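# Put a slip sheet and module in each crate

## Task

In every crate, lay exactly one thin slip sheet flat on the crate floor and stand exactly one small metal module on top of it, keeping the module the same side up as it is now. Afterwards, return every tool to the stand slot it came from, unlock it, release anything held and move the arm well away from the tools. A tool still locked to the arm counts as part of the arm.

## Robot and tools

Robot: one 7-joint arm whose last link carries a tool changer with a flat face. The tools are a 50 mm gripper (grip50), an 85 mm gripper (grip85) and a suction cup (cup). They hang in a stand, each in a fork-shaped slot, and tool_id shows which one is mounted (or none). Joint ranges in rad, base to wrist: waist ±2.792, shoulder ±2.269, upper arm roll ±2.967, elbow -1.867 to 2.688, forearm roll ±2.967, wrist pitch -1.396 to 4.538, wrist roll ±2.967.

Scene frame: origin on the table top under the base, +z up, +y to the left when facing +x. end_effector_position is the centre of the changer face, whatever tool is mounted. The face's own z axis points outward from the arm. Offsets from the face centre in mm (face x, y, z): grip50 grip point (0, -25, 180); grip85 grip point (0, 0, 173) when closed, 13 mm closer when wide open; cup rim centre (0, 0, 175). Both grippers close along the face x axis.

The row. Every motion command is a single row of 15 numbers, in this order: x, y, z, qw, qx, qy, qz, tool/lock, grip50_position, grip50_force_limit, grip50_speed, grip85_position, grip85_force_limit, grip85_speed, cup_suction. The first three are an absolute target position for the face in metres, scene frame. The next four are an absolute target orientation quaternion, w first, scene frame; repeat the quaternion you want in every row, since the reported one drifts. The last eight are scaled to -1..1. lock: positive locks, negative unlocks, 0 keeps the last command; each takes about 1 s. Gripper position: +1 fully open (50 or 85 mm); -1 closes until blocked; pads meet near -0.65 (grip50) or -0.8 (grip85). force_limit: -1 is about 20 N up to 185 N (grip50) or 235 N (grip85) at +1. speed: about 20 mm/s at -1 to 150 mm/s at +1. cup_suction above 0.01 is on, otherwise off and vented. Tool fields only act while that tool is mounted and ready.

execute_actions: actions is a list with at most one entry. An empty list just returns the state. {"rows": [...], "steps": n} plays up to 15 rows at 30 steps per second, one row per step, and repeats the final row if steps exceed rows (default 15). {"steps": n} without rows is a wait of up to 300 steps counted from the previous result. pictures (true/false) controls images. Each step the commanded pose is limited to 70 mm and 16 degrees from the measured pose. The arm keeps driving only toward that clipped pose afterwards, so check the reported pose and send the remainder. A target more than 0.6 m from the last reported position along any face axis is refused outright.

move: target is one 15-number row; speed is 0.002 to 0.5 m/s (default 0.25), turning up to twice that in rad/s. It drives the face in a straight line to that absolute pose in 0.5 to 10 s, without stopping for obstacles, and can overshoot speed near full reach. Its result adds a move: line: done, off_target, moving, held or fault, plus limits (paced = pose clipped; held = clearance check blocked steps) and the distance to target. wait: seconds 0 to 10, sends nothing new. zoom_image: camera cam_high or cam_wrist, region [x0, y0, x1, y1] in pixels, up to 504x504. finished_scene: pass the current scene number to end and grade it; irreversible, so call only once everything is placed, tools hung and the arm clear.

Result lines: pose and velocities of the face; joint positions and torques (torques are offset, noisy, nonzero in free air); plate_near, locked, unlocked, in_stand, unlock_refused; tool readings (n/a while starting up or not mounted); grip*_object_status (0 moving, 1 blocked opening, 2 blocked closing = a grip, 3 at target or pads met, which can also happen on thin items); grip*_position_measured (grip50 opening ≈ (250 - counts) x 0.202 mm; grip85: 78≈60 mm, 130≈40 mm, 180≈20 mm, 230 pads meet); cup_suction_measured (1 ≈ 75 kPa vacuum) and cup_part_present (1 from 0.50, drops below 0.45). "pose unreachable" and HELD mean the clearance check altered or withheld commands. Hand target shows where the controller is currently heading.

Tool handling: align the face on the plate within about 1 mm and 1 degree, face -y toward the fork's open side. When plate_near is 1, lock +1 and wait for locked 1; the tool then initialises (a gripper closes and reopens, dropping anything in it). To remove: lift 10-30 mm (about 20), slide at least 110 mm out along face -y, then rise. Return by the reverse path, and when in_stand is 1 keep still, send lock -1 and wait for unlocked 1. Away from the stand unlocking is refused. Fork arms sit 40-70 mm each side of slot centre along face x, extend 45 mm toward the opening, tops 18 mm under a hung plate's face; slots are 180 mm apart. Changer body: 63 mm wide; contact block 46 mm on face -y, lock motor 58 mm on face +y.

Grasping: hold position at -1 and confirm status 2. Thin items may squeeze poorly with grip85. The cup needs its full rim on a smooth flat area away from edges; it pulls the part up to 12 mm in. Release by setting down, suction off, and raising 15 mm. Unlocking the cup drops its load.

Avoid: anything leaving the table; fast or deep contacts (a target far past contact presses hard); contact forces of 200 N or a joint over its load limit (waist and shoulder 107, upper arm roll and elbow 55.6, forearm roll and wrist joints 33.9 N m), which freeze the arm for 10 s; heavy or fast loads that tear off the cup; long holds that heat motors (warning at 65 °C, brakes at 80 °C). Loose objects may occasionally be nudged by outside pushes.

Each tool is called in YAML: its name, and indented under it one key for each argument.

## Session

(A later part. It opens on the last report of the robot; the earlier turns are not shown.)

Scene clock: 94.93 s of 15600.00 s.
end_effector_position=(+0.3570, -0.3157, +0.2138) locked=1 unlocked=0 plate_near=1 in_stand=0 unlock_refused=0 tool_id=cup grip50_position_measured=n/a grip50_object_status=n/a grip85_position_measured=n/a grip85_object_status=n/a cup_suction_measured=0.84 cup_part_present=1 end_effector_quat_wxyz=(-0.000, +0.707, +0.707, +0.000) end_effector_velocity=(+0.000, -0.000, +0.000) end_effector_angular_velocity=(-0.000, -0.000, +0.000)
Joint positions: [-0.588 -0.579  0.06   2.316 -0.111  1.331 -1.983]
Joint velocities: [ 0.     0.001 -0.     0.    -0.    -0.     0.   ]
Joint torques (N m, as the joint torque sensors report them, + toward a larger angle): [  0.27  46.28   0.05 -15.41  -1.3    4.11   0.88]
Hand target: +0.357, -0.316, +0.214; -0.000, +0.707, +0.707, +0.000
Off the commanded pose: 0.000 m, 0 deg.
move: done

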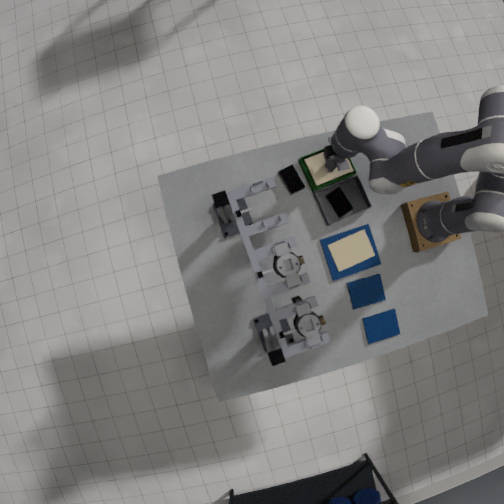

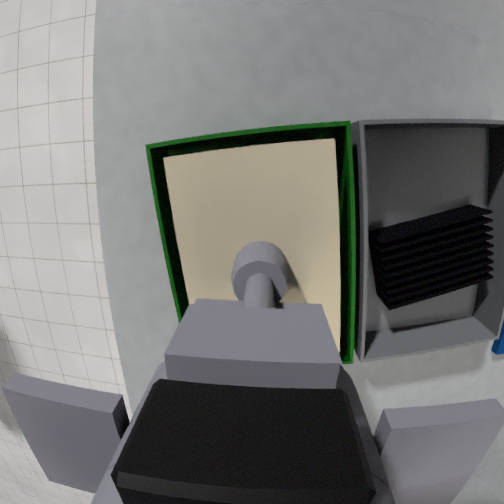

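move:
  target: [0.359,-0.3157,0.178,0,0.7071,0.7071,0,1,1,0,0,1,0,0,1]
  speed: 0.03

move:
  target: [0.359,-0.3157,0.1705,0,0.7071,0.7071,0,1,1,0,0,1,0,0,1]
  speed: 0.006

move:
  target: [0.359,-0.3157,0.1725,0,0.7071,0.7071,0,1,1,0,0,1,0,0,0]
  speed: 0.003

move:
  target: [0.359,-0.3157,0.25,0,0.7071,0.7071,0,1,1,0,0,1,0,0,0]
  speed: 0.06

move:
  target: [0.5276,-0.1896,0.384,0,0.6833,0.7302,0,1,1,0,0,1,0,0,0]

move:
  target: [0.6575,-0.1811,0.384,0,0.6833,0.7302,0,1,1,0,0,1,0,0,0]
  speed: 0.05

move:
  target: [0.6575,-0.1811,0.3647,0,0.6833,0.7302,0,1,1,0,0,1,0,0,0]
  speed: 0.01

move:
  target: [0.6575,-0.1811,0.3647,0,0.6833,0.7302,0,-1,1,0,0,1,0,0,0]
  speed: 0.01

execute_actions:
  actions:
    - {"steps":20}
  pictures: false

Scene clock: 110.80 s of 15600.00 s.
end_effector_position=(+0.3590, -0.3157, +0.1778) locked=1 unlocked=0 plate_near=1 in_stand=0 unlock_refused=0 tool_id=cup grip50_position_measured=n/a grip50_object_status=n/a grip85_position_measured=n/a grip85_object_status=n/a cup_suction_measured=0.84 cup_part_present=1 end_effector_quat_wxyz=(-0.000, +0.707, +0.707, +0.000) end_effector_velocity=(+0.000, -0.000, +0.000) end_effector_angular_velocity=(-0.000, -0.001, -0.001)
Joint positions: [-0.565 -0.686  0.038  2.296 -0.114  1.42  -1.978]
Joint velocities: [-0.     0.001  0.    -0.     0.001 -0.     0.   ]
Joint torques (N m, as the joint torque sensors report them, + toward a larger angle): [  0.1   48.56   0.2  -12.42  -0.63   4.54   0.83]
Hand target: +0.359, -0.316, +0.178; -0.000, +0.707, +0.707, +0.000
Off the commanded pose: 0.000 m, 0 deg.
move: done

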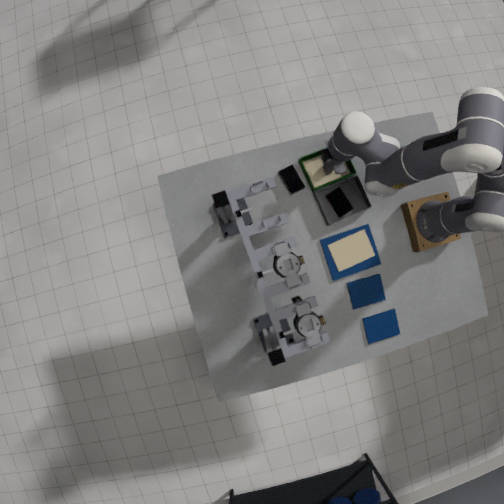

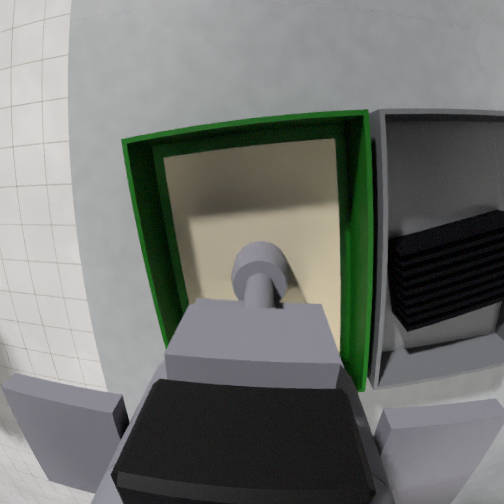

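Scene clock: 112.23 s of 15600.00 s.
end_effector_position=(+0.3589, -0.3157, +0.1705) locked=1 unlocked=0 plate_near=1 in_stand=0 unlock_refused=0 tool_id=cup grip50_position_measured=n/a grip50_object_status=n/a grip85_position_measured=n/a grip85_object_status=n/a cup_suction_measured=0.84 cup_part_present=1 end_effector_quat_wxyz=(-0.000, +0.707, +0.707, +0.000) end_effector_velocity=(-0.000, +0.000, -0.000) end_effector_angular_velocity=(+0.000, -0.000, -0.001)
Joint positions: [-0.562 -0.708  0.033  2.292 -0.114  1.438 -1.977]
Joint velocities: [ 0. -0. -0.  0.  0.  0.  0.]
Joint torques (N m, as the joint torque sensors report them, + toward a larger angle): [ -0.2   47.45   0.17 -11.83  -0.35   4.19   1.02]
Hand target: +0.359, -0.316, +0.170; -0.000, +0.707, +0.707, +0.000
Off the commanded pose: 0.000 m, 0 deg.
move: done

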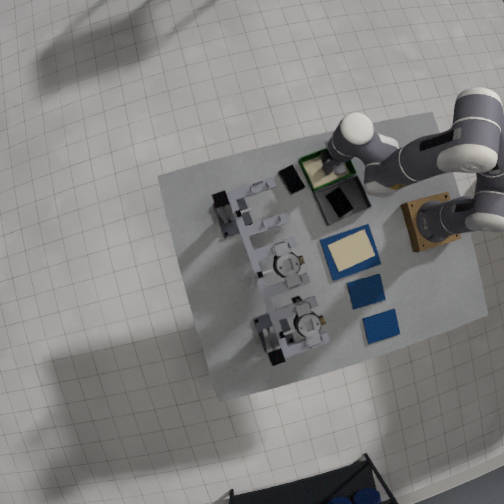

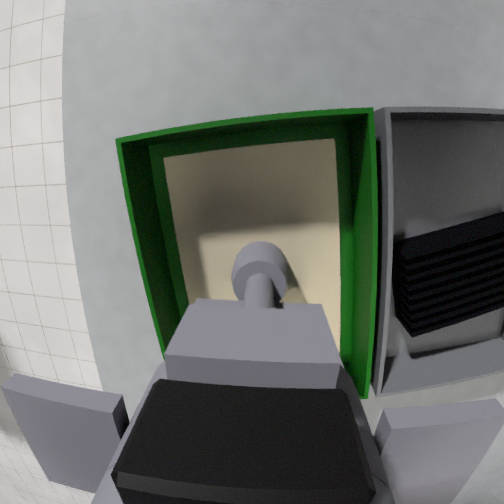

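Scene clock: 113.13 s of 15600.00 s.
end_effector_position=(+0.3594, -0.3159, +0.1729) locked=1 unlocked=0 plate_near=1 in_stand=0 unlock_refused=0 tool_id=cup grip50_position_measured=n/a grip50_object_status=n/a grip85_position_measured=n/a grip85_object_status=n/a cup_suction_measured=0.00 cup_part_present=0 end_effector_quat_wxyz=(+0.001, +0.707, +0.707, +0.000) end_effector_velocity=(-0.000, +0.000, -0.000) end_effector_angular_velocity=(+0.000, +0.000, +0.000)
Joint positions: [-0.562 -0.701  0.034  2.293 -0.113  1.434 -1.977]
Joint velocities: [-0.    -0.    -0.     0.    -0.001 -0.     0.   ]
Joint torques (N m, as the joint torque sensors report them, + toward a larger angle): [ -1.61  44.81   1.65 -10.23  -0.56   3.64   0.22]
Hand target: +0.359, -0.316, +0.173; +0.000, +0.707, +0.707, -0.000
Off the commanded pose: 0.001 m, 0 deg.
move: done

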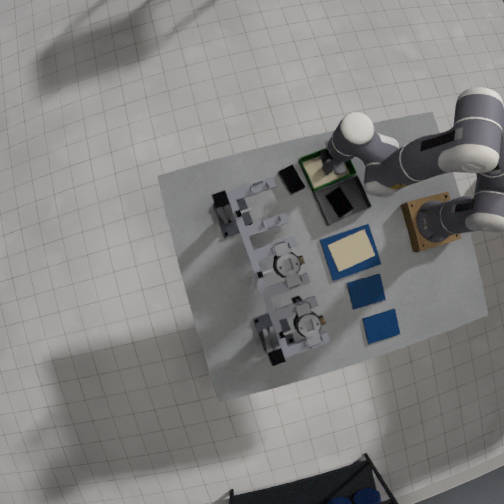

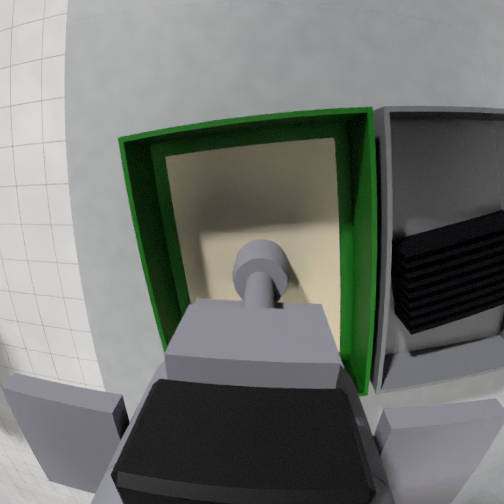

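Scene clock: 114.70 s of 15600.00 s.
end_effector_position=(+0.3588, -0.3156, +0.2503) locked=1 unlocked=0 plate_near=1 in_stand=0 unlock_refused=0 tool_id=cup grip50_position_measured=n/a grip50_object_status=n/a grip85_position_measured=n/a grip85_object_status=n/a cup_suction_measured=0.00 cup_part_present=0 end_effector_quat_wxyz=(+0.000, +0.707, +0.707, -0.000) end_effector_velocity=(+0.000, +0.000, -0.000) end_effector_angular_velocity=(+0.000, +0.000, -0.000)
Joint positions: [-0.605 -0.476  0.085  2.315 -0.098  1.228 -1.99 ]
Joint velocities: [-0.    -0.001  0.    -0.    -0.     0.     0.001]
Joint torques (N m, as the joint torque sensors report them, + toward a larger angle): [ -2.17  45.05   2.08 -17.31  -1.54   4.38  -0.27]
Hand target: +0.359, -0.316, +0.250; +0.000, +0.707, +0.707, -0.000
Off the commanded pose: 0.000 m, 0 deg.
move: done

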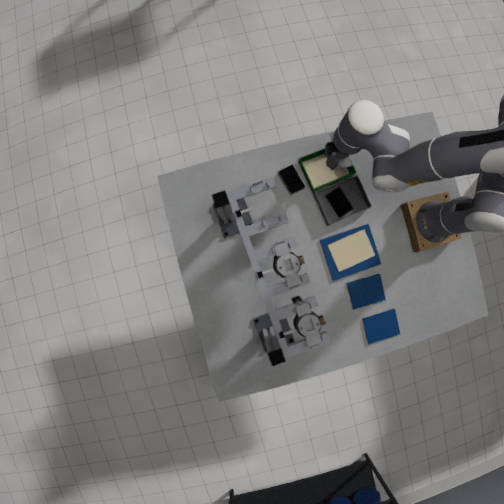

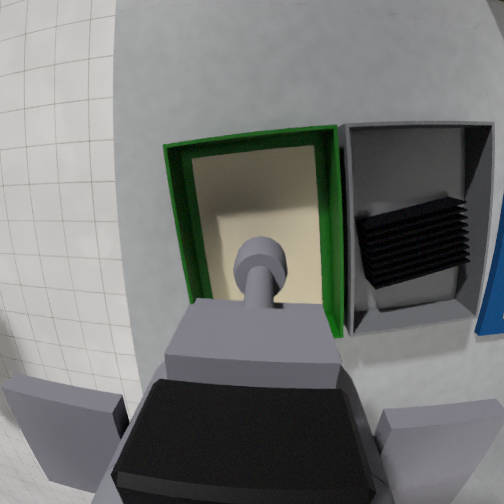

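Scene clock: 116.10 s of 15600.00 s.
end_effector_position=(+0.5269, -0.1886, +0.3846) locked=1 unlocked=0 plate_near=1 in_stand=0 unlock_refused=0 tool_id=cup grip50_position_measured=n/a grip50_object_status=n/a grip85_position_measured=n/a grip85_object_status=n/a cup_suction_measured=0.00 cup_part_present=0 end_effector_quat_wxyz=(+0.000, +0.683, +0.730, +0.000) end_effector_velocity=(-0.000, +0.000, -0.000) end_effector_angular_velocity=(+0.000, -0.000, -0.001)
Joint positions: [-0.365 -0.327  0.216  1.996 -0.091  0.756 -1.718]
Joint velocities: [-0.    -0.     0.     0.     0.001  0.     0.   ]
Joint torques (N m, as the joint torque sensors report them, + toward a larger angle): [ -2.25  48.19   2.49 -29.1   -3.54   4.53  -0.12]
Hand target: +0.527, -0.189, +0.385; +0.000, +0.683, +0.730, +0.000
Off the commanded pose: 0.001 m, 0 deg.
move: done

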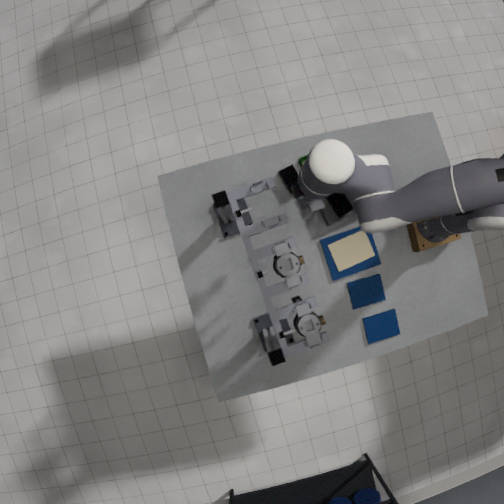

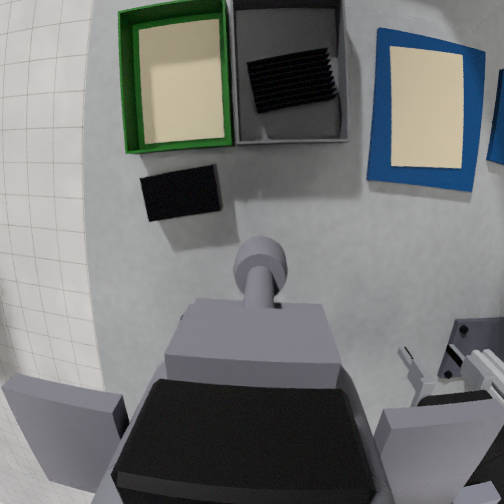

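Scene clock: 119.00 s of 15600.00 s.
end_effector_position=(+0.6575, -0.1808, +0.3845) locked=1 unlocked=0 plate_near=1 in_stand=0 unlock_refused=0 tool_id=cup grip50_position_measured=n/a grip50_object_status=n/a grip85_position_measured=n/a grip85_object_status=n/a cup_suction_measured=0.00 cup_part_present=0 end_effector_quat_wxyz=(+0.000, +0.683, +0.730, +0.000) end_effector_velocity=(+0.000, +0.000, +0.000) end_effector_angular_velocity=(+0.000, -0.001, -0.000)
Joint positions: [-0.278 -0.578  0.194  1.598 -0.126  0.605 -1.663]
Joint velocities: [-0.  0.  0. -0.  0.  0. -0.]
Joint torques (N m, as the joint torque sensors report them, + toward a larger angle): [ -0.98  65.05   4.01 -30.83  -4.41   4.12   0.98]
Hand target: +0.657, -0.181, +0.384; +0.000, +0.683, +0.730, +0.000
Off the commanded pose: 0.001 m, 0 deg.
move: done

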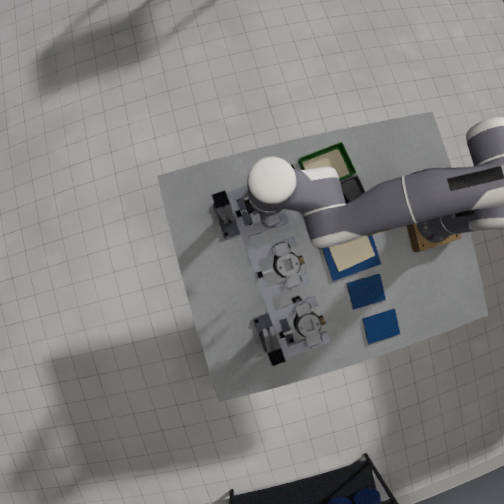

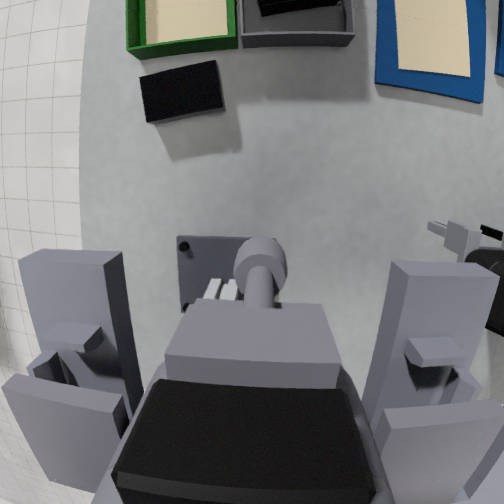

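Scene clock: 121.20 s of 15600.00 s.
end_effector_position=(+0.6577, -0.1812, +0.3650) locked=1 unlocked=0 plate_near=1 in_stand=1 unlock_refused=0 tool_id=cup grip50_position_measured=n/a grip50_object_status=n/a grip85_position_measured=n/a grip85_object_status=n/a cup_suction_measured=0.00 cup_part_present=0 end_effector_quat_wxyz=(+0.000, +0.683, +0.730, +0.000) end_effector_velocity=(+0.000, -0.000, +0.000) end_effector_angular_velocity=(-0.000, -0.000, +0.000)
Joint positions: [-0.275 -0.605  0.189  1.613 -0.132  0.647 -1.661]
Joint velocities: [ 0.    -0.    -0.    -0.    -0.001  0.     0.   ]
Joint torques (N m, as the joint torque sensors report them, + toward a larger angle): [  0.48  62.74   3.36 -30.02  -4.18   4.07   0.83]
Hand target: +0.658, -0.181, +0.365; -0.000, +0.683, +0.730, +0.000
Off the commanded pose: 0.000 m, 0 deg.
move: done

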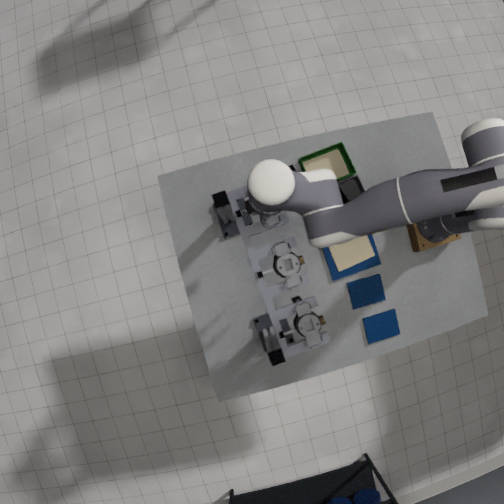

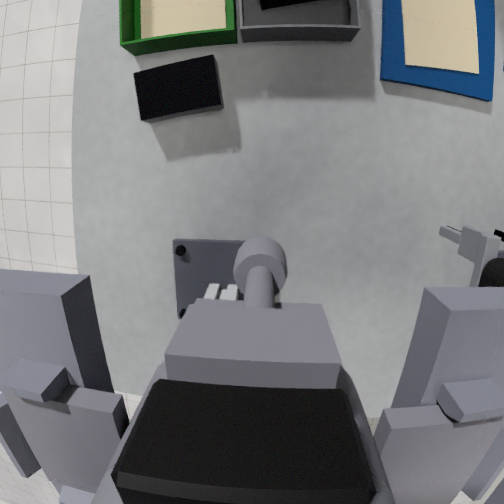

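Scene clock: 121.90 s of 15600.00 s.
end_effector_position=(+0.6576, -0.1812, +0.3647) locked=0 unlocked=0 plate_near=1 in_stand=1 unlock_refused=0 tool_id=none grip50_position_measured=n/a grip50_object_status=n/a grip85_position_measured=n/a grip85_object_status=n/a cup_suction_measured=n/a cup_part_present=n/a end_effector_quat_wxyz=(+0.000, +0.683, +0.730, +0.000) end_effector_velocity=(+0.000, -0.000, +0.000) end_effector_angular_velocity=(-0.000, -0.000, -0.000)
Joint positions: [-0.275 -0.605  0.189  1.613 -0.132  0.647 -1.661]
Joint velocities: [-0. -0. -0. -0. -0.  0.  0.]
Joint torques (N m, as the joint torque sensors report them, + toward a larger angle): [  0.16  58.82   3.82 -26.11  -3.47   3.48   1.2 ]
Hand target: +0.658, -0.181, +0.365; -0.000, +0.683, +0.730, +0.000
Off the commanded pose: 0.000 m, 0 deg.
move: done

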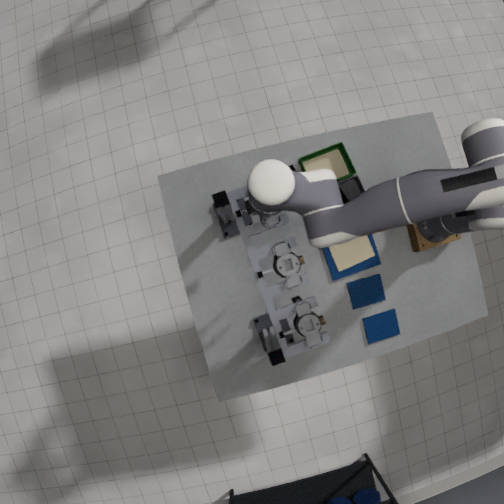

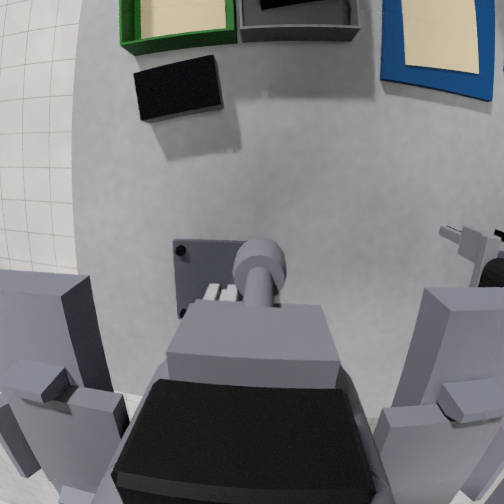

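Scene clock: 122.57 s of 15600.00 s.
end_effector_position=(+0.6576, -0.1812, +0.3647) locked=0 unlocked=1 plate_near=1 in_stand=1 unlock_refused=0 tool_id=none grip50_position_measured=n/a grip50_object_status=n/a grip85_position_measured=n/a grip85_object_status=n/a cup_suction_measured=n/a cup_part_present=n/a end_effector_quat_wxyz=(+0.000, +0.683, +0.730, +0.000) end_effector_velocity=(+0.000, -0.000, +0.000) end_effector_angular_velocity=(-0.001, -0.000, +0.001)
Joint positions: [-0.275 -0.605  0.189  1.613 -0.132  0.647 -1.661]
Joint velocities: [-0.     0.     0.    -0.    -0.001  0.     0.   ]
Joint torques (N m, as the joint torque sensors report them, + toward a larger angle): [ -0.62  58.47   3.64 -26.23  -3.68   3.61   1.17]
Hand target: +0.658, -0.181, +0.365; -0.000, +0.683, +0.730, +0.000
Off the commanded pose: 0.000 m, 0 deg.
Steps of this call (steps 1 to 20: nothing new was sent). Readings (end_effector_position | what the end effector reports):
1: (+0.6576, -0.1812, +0.3647) | locked=0 unlocked=0 plate_near=1 in_stand=1 unlock_refused=0 tool_id=none grip50_position_measured=n/a grip50_object_status=n/a grip85_position_measured=n/a grip85_object_status=n/a cup_suction_measured=n/a cup_part_present=n/a
2: (+0.6576, -0.1812, +0.3647) | locked=0 unlocked=0 plate_near=1 in_stand=1 unlock_refused=0 tool_id=none grip50_position_measured=n/a grip50_object_status=n/a grip85_position_measured=n/a grip85_object_status=n/a cup_suction_measured=n/a cup_part_present=n/a
4: (+0.6576, -0.1812, +0.3647) | locked=0 unlocked=1 plate_near=1 in_stand=1 unlock_refused=0 tool_id=none grip50_position_measured=n/a grip50_object_status=n/a grip85_position_measured=n/a grip85_object_status=n/a cup_suction_measured=n/a cup_part_present=n/a
8: (+0.6576, -0.1812, +0.3647) | locked=0 unlocked=1 plate_near=1 in_stand=1 unlock_refused=0 tool_id=none grip50_position_measured=n/a grip50_object_status=n/a grip85_position_measured=n/a grip85_object_status=n/a cup_suction_measured=n/a cup_part_present=n/a
20: the state above

move:
  target: [0.6575,-0.1811,0.42,0,0.6833,0.7302,0,0,1,0,0,1,0,0,0]
  speed: 0.04

move:
  target: [0.6337,0.1782,0.42,0,0.6833,0.7302,0,0,1,0,0,1,0,0,0]
  speed: 0.15

move:
  target: [0.6337,0.1782,0.385,0,0.6833,0.7302,0,0,1,0,0,1,0,0,0]
  speed: 0.03

Scene clock: 136.73 s of 15600.00 s.
end_effector_position=(+0.6573, -0.1810, +0.4202) locked=0 unlocked=1 plate_near=0 in_stand=0 unlock_refused=0 tool_id=none grip50_position_measured=n/a grip50_object_status=n/a grip85_position_measured=n/a grip85_object_status=n/a cup_suction_measured=n/a cup_part_present=n/a end_effector_quat_wxyz=(+0.000, +0.683, +0.730, +0.000) end_effector_velocity=(+0.000, -0.000, -0.000) end_effector_angular_velocity=(-0.000, -0.000, +0.000)
Joint positions: [-0.283 -0.536  0.203  1.562 -0.117  0.528 -1.669]
Joint velocities: [-0. -0.  0.  0. -0.  0. -0.]
Joint torques (N m, as the joint torque sensors report them, + toward a larger angle): [ -3.22  56.36   4.01 -28.15  -3.44   3.19  -0.48]
Hand target: +0.657, -0.181, +0.420; +0.000, +0.683, +0.730, -0.000
Off the commanded pose: 0.000 m, 0 deg.
move: done

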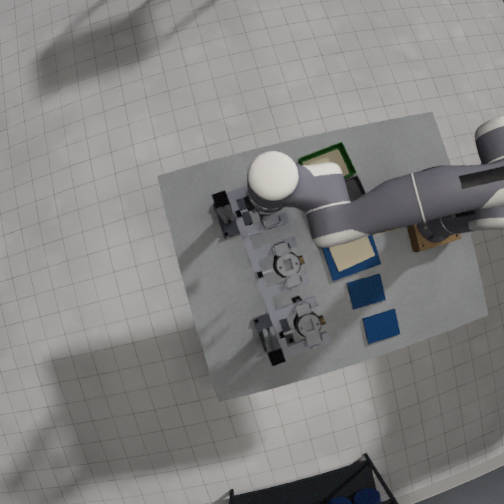

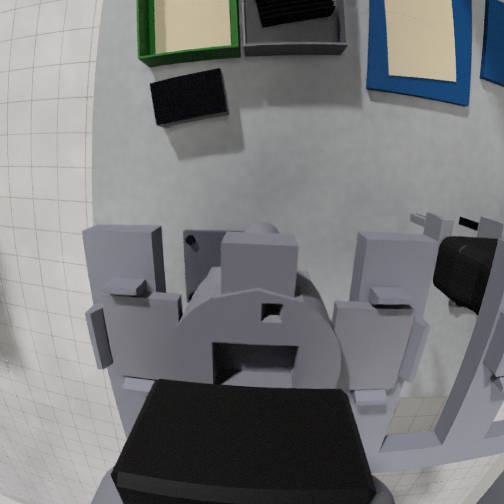

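Scene clock: 139.43 s of 15600.00 s.
end_effector_position=(+0.6330, +0.1786, +0.4198) locked=0 unlocked=1 plate_near=0 in_stand=0 unlock_refused=0 tool_id=none grip50_position_measured=n/a grip50_object_status=n/a grip85_position_measured=n/a grip85_object_status=n/a cup_suction_measured=n/a cup_part_present=n/a end_effector_quat_wxyz=(-0.000, +0.683, +0.730, +0.001) end_effector_velocity=(-0.000, -0.000, -0.000) end_effector_angular_velocity=(-0.000, +0.000, -0.000)
Joint positions: [ 0.16  -0.504  0.328  1.644 -0.189  0.559 -1.07 ]
Joint velocities: [-0. -0.  0.  0.  0. -0.  0.]
Joint torques (N m, as the joint torque sensors report them, + toward a larger angle): [ -2.7   54.28   5.62 -28.43  -3.66   3.19  -0.26]
Hand target: +0.633, +0.178, +0.420; -0.000, +0.683, +0.730, +0.001
Off the commanded pose: 0.001 m, 0 deg.
move: done

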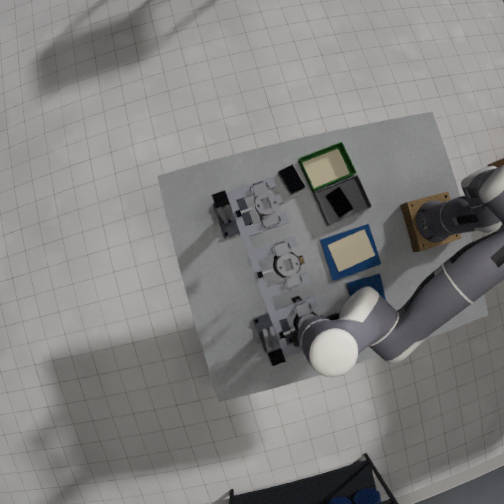

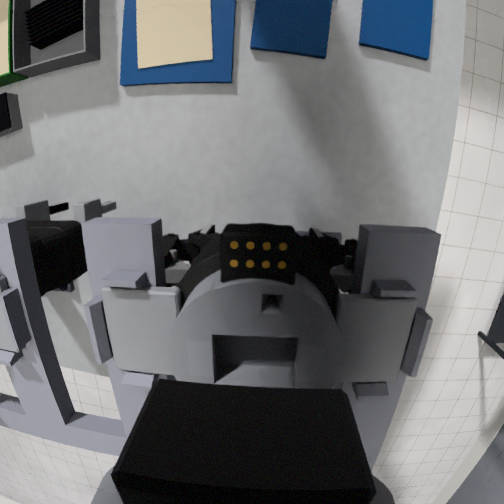

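Scene clock: 140.83 s of 15600.00 s.
end_effector_position=(+0.6338, +0.1781, +0.3848) locked=0 unlocked=1 plate_near=0 in_stand=0 unlock_refused=0 tool_id=none grip50_position_measured=n/a grip50_object_status=n/a grip85_position_measured=n/a grip85_object_status=n/a cup_suction_measured=n/a cup_part_present=n/a end_effector_quat_wxyz=(-0.000, +0.683, +0.730, -0.000) end_effector_velocity=(+0.000, +0.000, +0.000) end_effector_angular_velocity=(-0.000, -0.000, +0.000)
Joint positions: [ 0.167 -0.549  0.314  1.678 -0.207  0.634 -1.06 ]
Joint velocities: [ 0.  0.  0.  0. -0.  0. -0.]
Joint torques (N m, as the joint torque sensors report them, + toward a larger angle): [  1.08  54.89   5.47 -27.75  -3.82   3.56   1.06]
Hand target: +0.634, +0.178, +0.385; -0.000, +0.683, +0.730, +0.000
Off the commanded pose: 0.000 m, 0 deg.
move: done

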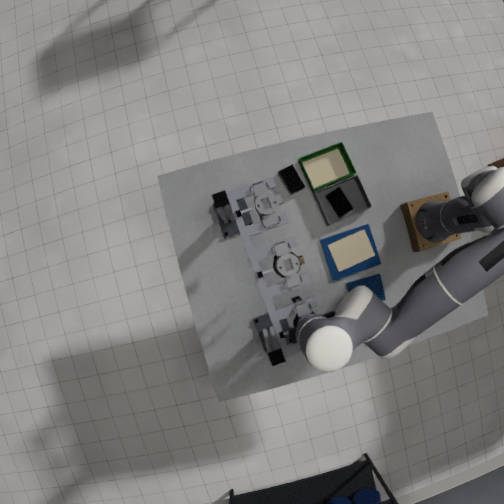

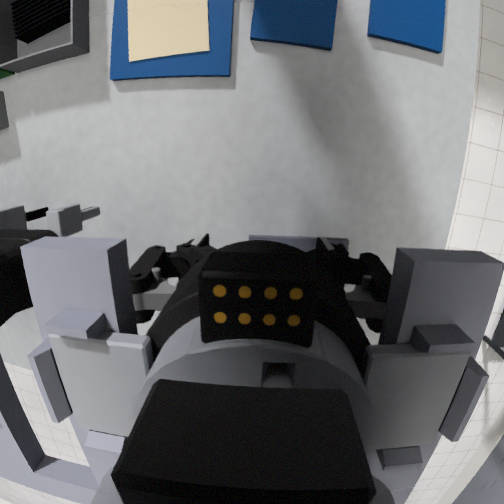

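move:
  target: [0.6298,0.1788,0.385,0,0.6833,0.7302,0,0,1,0,0,1,0,0,0]
  speed: 0.01

Scene clock: 145.27 s of 15600.00 s.
end_effector_position=(+0.6299, +0.1786, +0.3850) locked=0 unlocked=1 plate_near=0 in_stand=0 unlock_refused=0 tool_id=none grip50_position_measured=n/a grip50_object_status=n/a grip85_position_measured=n/a grip85_object_status=n/a cup_suction_measured=n/a cup_part_present=n/a end_effector_quat_wxyz=(+0.000, +0.683, +0.730, -0.000) end_effector_velocity=(+0.000, +0.000, +0.000) end_effector_angular_velocity=(-0.000, -0.001, +0.001)
Joint positions: [ 0.168 -0.541  0.316  1.691 -0.207  0.639 -1.056]
Joint velocities: [ 0.     0.     0.    -0.    -0.001  0.    -0.   ]
Joint torques (N m, as the joint torque sensors report them, + toward a larger angle): [ -0.11  54.67   6.38 -27.11  -3.16   3.57   1.  ]
Hand target: +0.630, +0.179, +0.385; -0.000, +0.683, +0.730, +0.000
Off the commanded pose: 0.000 m, 0 deg.
move: done

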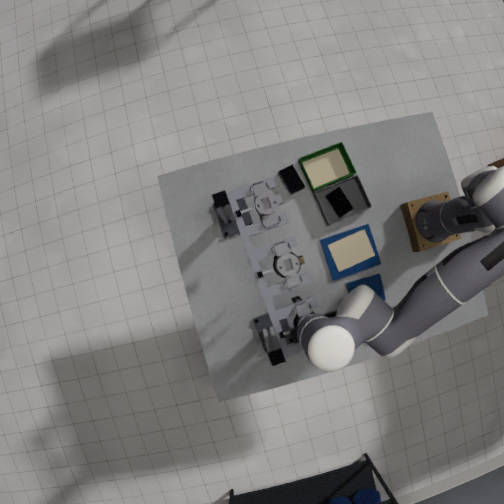

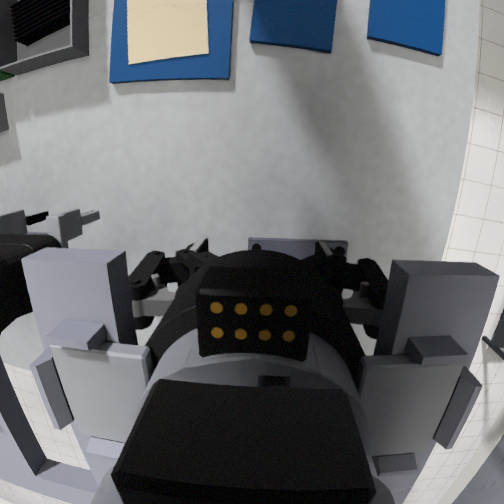

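Aligned.

move:
  target: [0.6296,0.1788,0.371,0,0.6833,0.7302,0,0,1,0,0,1,0,0,0]
  speed: 0.008

move:
  target: [0.6296,0.1788,0.3655,0,0.6833,0.7302,0,0,1,0,0,1,0,0,0]
  speed: 0.004

Scene clock: 149.73 s of 15600.00 s.
end_effector_position=(+0.6297, +0.1788, +0.3710) locked=0 unlocked=1 plate_near=0 in_stand=0 unlock_refused=0 tool_id=none grip50_position_measured=n/a grip50_object_status=n/a grip85_position_measured=n/a grip85_object_status=n/a cup_suction_measured=n/a cup_part_present=n/a end_effector_quat_wxyz=(-0.000, +0.683, +0.730, +0.000) end_effector_velocity=(-0.000, -0.000, -0.000) end_effector_angular_velocity=(+0.000, +0.001, -0.000)
Joint positions: [ 0.171 -0.559  0.31   1.704 -0.214  0.67  -1.052]
Joint velocities: [ 0.     0.     0.    -0.     0.001 -0.001 -0.   ]
Joint torques (N m, as the joint torque sensors report them, + toward a larger angle): [  0.78  54.8    5.33 -26.72  -3.39   3.78   0.81]
Hand target: +0.630, +0.179, +0.371; -0.000, +0.683, +0.730, +0.000
Off the commanded pose: 0.000 m, 0 deg.
move: done

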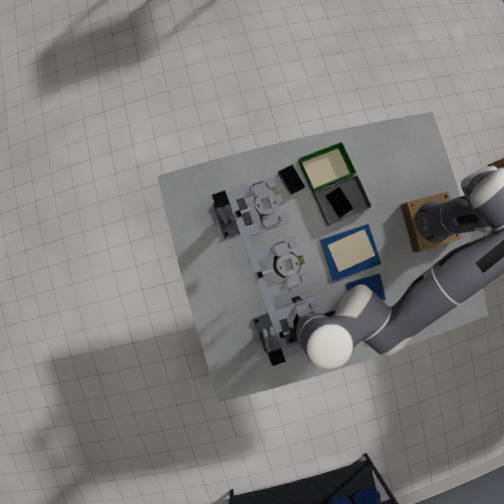

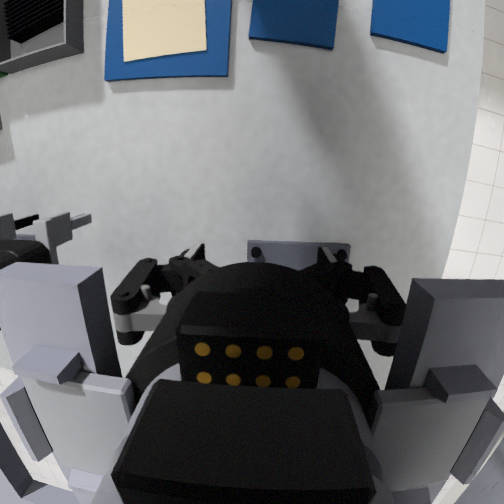

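Scene clock: 151.33 s of 15600.00 s.
end_effector_position=(+0.6297, +0.1787, +0.3656) locked=0 unlocked=1 plate_near=0 in_stand=1 unlock_refused=0 tool_id=none grip50_position_measured=n/a grip50_object_status=n/a grip85_position_measured=n/a grip85_object_status=n/a cup_suction_measured=n/a cup_part_present=n/a end_effector_quat_wxyz=(-0.000, +0.683, +0.730, +0.000) end_effector_velocity=(-0.000, -0.000, -0.000) end_effector_angular_velocity=(-0.000, -0.000, -0.000)
Joint positions: [ 0.172 -0.567  0.307  1.709 -0.216  0.683 -1.05 ]
Joint velocities: [-0. -0.  0.  0. -0.  0.  0.]
Joint torques (N m, as the joint torque sensors report them, + toward a larger angle): [  0.89  54.58   5.69 -25.89  -3.67   3.53   0.69]
Hand target: +0.630, +0.179, +0.365; -0.000, +0.683, +0.730, +0.000
Off the commanded pose: 0.000 m, 0 deg.
move: done

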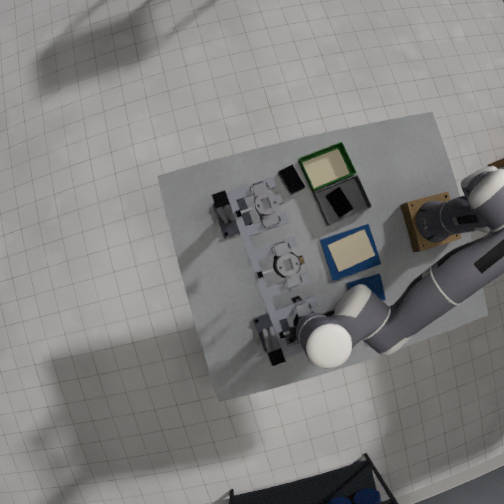

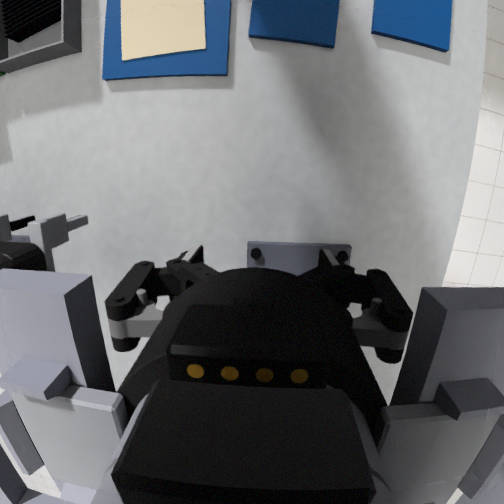

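move:
  target: [0.6296,0.1788,0.364,0,0.6833,0.7302,0,0,1,0,0,1,0,0,0]
  speed: 0.003

Scene clock: 153.67 s of 15600.00 s.
end_effector_position=(+0.6298, +0.1787, +0.3644) locked=0 unlocked=1 plate_near=1 in_stand=1 unlock_refused=0 tool_id=none grip50_position_measured=n/a grip50_object_status=n/a grip85_position_measured=n/a grip85_object_status=n/a cup_suction_measured=n/a cup_part_present=n/a end_effector_quat_wxyz=(+0.000, +0.683, +0.730, +0.000) end_effector_velocity=(-0.000, -0.000, -0.000) end_effector_angular_velocity=(-0.000, +0.000, +0.000)
Joint positions: [ 0.173 -0.568  0.306  1.71  -0.217  0.686 -1.049]
Joint velocities: [ 0.  0.  0.  0. -0. -0. -0.]
Joint torques (N m, as the joint torque sensors report them, + toward a larger angle): [  1.42  51.95   5.86 -25.    -3.59   3.56   0.99]
Hand target: +0.630, +0.179, +0.364; -0.000, +0.683, +0.730, +0.000
Off the commanded pose: 0.000 m, 0 deg.
move: done

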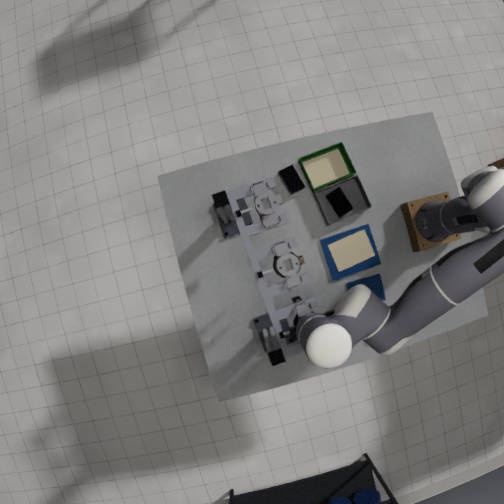

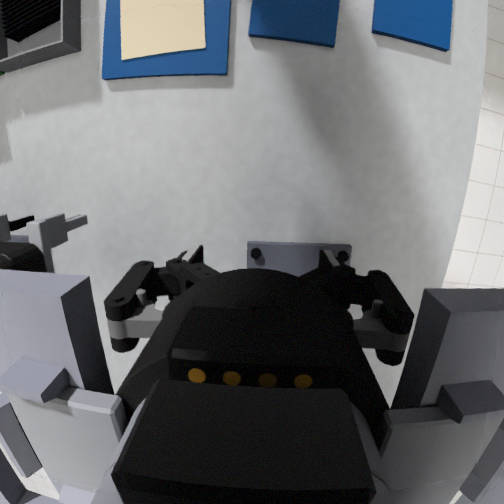

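execute_actions:
  actions:
    - {"rows":[[0.6296,0.1788,0.3642,0,0.6833,0.7302,0,1,1,0,0,1,0,0,0]]}
  pictures: false

execute_actions:
  actions:
    - {"steps":30}
  pictures: false

Scene clock: 157.37 s of 15600.00 s.
end_effector_position=(+0.6298, +0.1787, +0.3644) locked=0 unlocked=0 plate_near=1 in_stand=1 unlock_refused=0 tool_id=none grip50_position_measured=n/a grip50_object_status=n/a grip85_position_measured=n/a grip85_object_status=n/a cup_suction_measured=n/a cup_part_present=n/a end_effector_quat_wxyz=(+0.000, +0.683, +0.730, +0.000) end_effector_velocity=(-0.000, +0.000, -0.000) end_effector_angular_velocity=(+0.000, +0.000, +0.001)
Joint positions: [ 0.173 -0.568  0.306  1.71  -0.217  0.686 -1.049]
Joint velocities: [ 0.    -0.     0.    -0.     0.001 -0.    -0.001]
Joint torques (N m, as the joint torque sensors report them, + toward a larger angle): [  0.56  53.31   6.52 -25.57  -3.49   3.02   0.94]
Hand target: +0.630, +0.179, +0.364; -0.000, +0.683, +0.730, +0.000
Off the commanded pose: 0.000 m, 0 deg.
Steps of this call (steps 1 to 96: nothing new was sent; steps 97 to 111: all 15 steps of this action). Readings (end_effector_position | what the end effector reports):
97: (+0.6298, +0.1787, +0.3644) | locked=0 unlocked=0 plate_near=1 in_stand=1 unlock_refused=0 tool_id=none grip50_position_measured=n/a grip50_object_status=n/a grip85_position_measured=n/a grip85_object_status=n/a cup_suction_measured=n/a cup_part_present=n/a
98: (+0.6298, +0.1787, +0.3644) | locked=0 unlocked=0 plate_near=1 in_stand=1 unlock_refused=0 tool_id=none grip50_position_measured=n/a grip50_object_status=n/a grip85_position_measured=n/a grip85_object_status=n/a cup_suction_measured=n/a cup_part_present=n/a
100: (+0.6298, +0.1787, +0.3644) | locked=0 unlocked=0 plate_near=1 in_stand=1 unlock_refused=0 tool_id=none grip50_position_measured=n/a grip50_object_status=n/a grip85_position_measured=n/a grip85_object_status=n/a cup_suction_measured=n/a cup_part_present=n/a
104: (+0.6298, +0.1787, +0.3644) | locked=0 unlocked=0 plate_near=1 in_stand=1 unlock_refused=0 tool_id=none grip50_position_measured=n/a grip50_object_status=n/a grip85_position_measured=n/a grip85_object_status=n/a cup_suction_measured=n/a cup_part_present=n/a
111: the state above

Scene clock: 158.37 s of 15600.00 s.
end_effector_position=(+0.6299, +0.1787, +0.3646) locked=1 unlocked=0 plate_near=1 in_stand=1 unlock_refused=0 tool_id=grip85 grip50_position_measured=n/a grip50_object_status=n/a grip85_position_measured=n/a grip85_object_status=n/a cup_suction_measured=n/a cup_part_present=n/a end_effector_quat_wxyz=(+0.000, +0.683, +0.730, +0.000) end_effector_velocity=(+0.000, +0.000, +0.000) end_effector_angular_velocity=(+0.000, -0.000, +0.000)
Joint positions: [ 0.173 -0.568  0.306  1.71  -0.217  0.686 -1.049]
Joint velocities: [ 0. -0. -0.  0.  0.  0. -0.]
Joint torques (N m, as the joint torque sensors report them, + toward a larger angle): [  0.46  62.06   7.02 -30.49  -4.06   3.98   1.13]
Hand target: +0.630, +0.179, +0.364; -0.000, +0.683, +0.730, +0.000
Off the commanded pose: 0.000 m, 0 deg.
Steps of this call (steps 1 to 30: nothing new was sent). Readings (end_effector_position | what the end effector reports):
1: (+0.6298, +0.1787, +0.3644) | locked=0 unlocked=0 plate_near=1 in_stand=1 unlock_refused=0 tool_id=none grip50_position_measured=n/a grip50_object_status=n/a grip85_position_measured=n/a grip85_object_status=n/a cup_suction_measured=n/a cup_part_present=n/a
2: (+0.6298, +0.1787, +0.3644) | locked=0 unlocked=0 plate_near=1 in_stand=1 unlock_refused=0 tool_id=none grip50_position_measured=n/a grip50_object_status=n/a grip85_position_measured=n/a grip85_object_status=n/a cup_suction_measured=n/a cup_part_present=n/a
4: (+0.6298, +0.1787, +0.3644) | locked=0 unlocked=0 plate_near=1 in_stand=1 unlock_refused=0 tool_id=none grip50_position_measured=n/a grip50_object_status=n/a grip85_position_measured=n/a grip85_object_status=n/a cup_suction_measured=n/a cup_part_present=n/a
8: (+0.6298, +0.1787, +0.3644) | locked=0 unlocked=0 plate_near=1 in_stand=1 unlock_refused=0 tool_id=none grip50_position_measured=n/a grip50_object_status=n/a grip85_position_measured=n/a grip85_object_status=n/a cup_suction_measured=n/a cup_part_present=n/a
30: the state above

move:
  target: [0.6296,0.1788,0.384,0,0.6833,0.7302,0,0,1,0,0,1,0,0,0]
  speed: 0.02

move:
  target: [0.490,0.169,0.384,0,0.6833,0.7302,0,0,1,0,0,1,0,0,0]
  speed: 0.06

move:
  target: [0.347,-0.172,0.30,0,0.989,0.148,0,0,1,0,0,1,0,0,0]
  speed: 0.15

Scene clock: 164.27 s of 15600.00 s.
end_effector_position=(+0.6296, +0.1789, +0.3841) locked=1 unlocked=0 plate_near=1 in_stand=0 unlock_refused=0 tool_id=grip85 grip50_position_measured=n/a grip50_object_status=n/a grip85_position_measured=3 grip85_object_status=3 cup_suction_measured=n/a cup_part_present=n/a end_effector_quat_wxyz=(+0.000, +0.683, +0.730, +0.000) end_effector_velocity=(+0.000, +0.000, +0.000) end_effector_angular_velocity=(-0.000, -0.000, +0.001)
Joint positions: [ 0.168 -0.541  0.315  1.692 -0.207  0.642 -1.055]
Joint velocities: [ 0.     0.    -0.    -0.    -0.001 -0.    -0.001]
Joint torques (N m, as the joint torque sensors report them, + toward a larger angle): [ -2.3   62.22   7.31 -32.56  -4.25   4.62  -0.52]
Hand target: +0.630, +0.179, +0.384; +0.000, +0.683, +0.730, -0.000
Off the commanded pose: 0.000 m, 0 deg.
move: done

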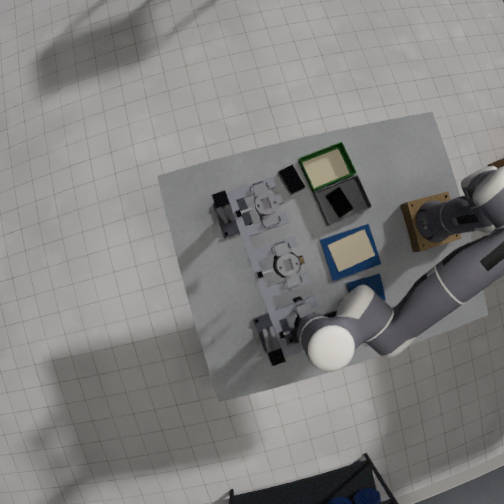

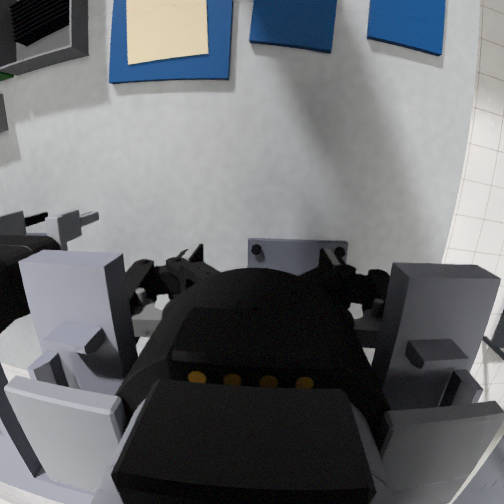

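Scene clock: 166.87 s of 15600.00 s.
end_effector_position=(+0.4900, +0.1689, +0.3835) locked=1 unlocked=0 plate_near=1 in_stand=0 unlock_refused=0 tool_id=grip85 grip50_position_measured=n/a grip50_object_status=n/a grip85_position_measured=3 grip85_object_status=3 cup_suction_measured=n/a cup_part_present=n/a end_effector_quat_wxyz=(-0.000, +0.683, +0.730, +0.000) end_effector_velocity=(-0.000, -0.000, -0.000) end_effector_angular_velocity=(-0.000, +0.000, -0.000)
Joint positions: [ 0.157 -0.273  0.386  2.104 -0.152  0.792 -0.982]
Joint velocities: [ 0. -0. -0.  0. -0.  0.  0.]
Joint torques (N m, as the joint torque sensors report them, + toward a larger angle): [ -0.9   45.48   3.35 -30.3   -4.01   5.     0.61]
Hand target: +0.490, +0.169, +0.383; -0.000, +0.683, +0.730, +0.000
Off the commanded pose: 0.001 m, 0 deg.
move: done

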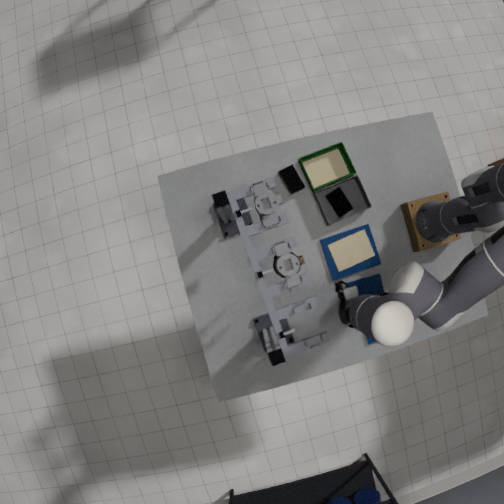

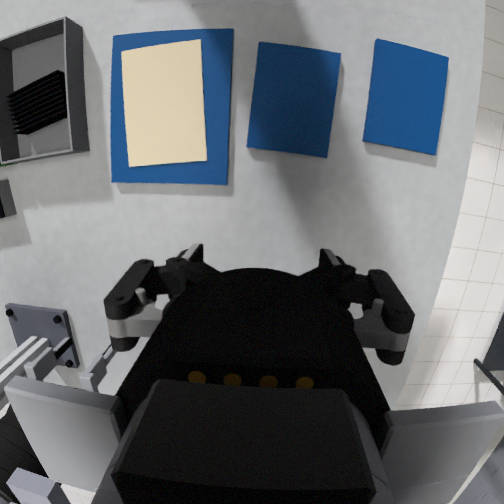

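Scene clock: 171.60 s of 15600.00 s.
end_effector_position=(+0.3481, -0.1729, +0.2992) locked=1 unlocked=0 plate_near=1 in_stand=0 unlock_refused=0 tool_id=grip85 grip50_position_measured=n/a grip50_object_status=n/a grip85_position_measured=3 grip85_object_status=3 cup_suction_measured=n/a cup_part_present=n/a end_effector_quat_wxyz=(+0.001, +0.989, +0.148, -0.000) end_effector_velocity=(-0.000, +0.000, +0.000) end_effector_angular_velocity=(+0.000, +0.000, -0.001)
Joint positions: [-0.202 -0.179  0.015  2.563 -0.004  1.183 -0.463]
Joint velocities: [ 0.     0.    -0.     0.     0.001 -0.     0.   ]
Joint torques (N m, as the joint torque sensors report them, + toward a larger angle): [  0.03  34.14   0.28 -20.39  -2.43   4.87   0.61]
Hand target: +0.348, -0.173, +0.299; +0.001, +0.989, +0.148, -0.000
Off the commanded pose: 0.002 m, 0 deg.
move: done

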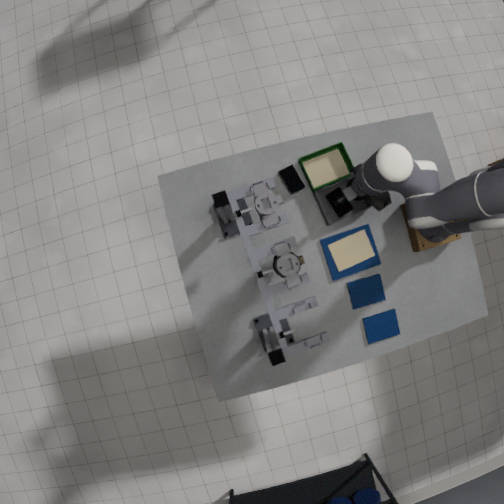

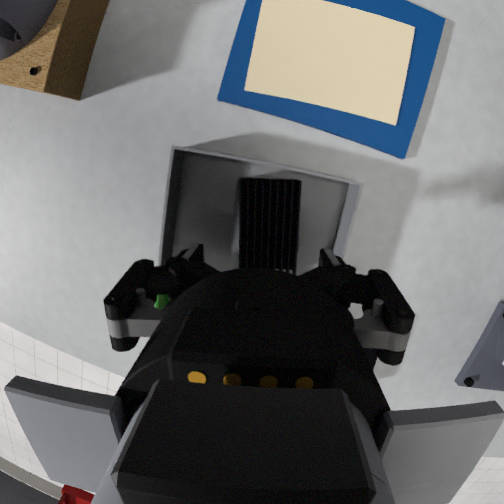

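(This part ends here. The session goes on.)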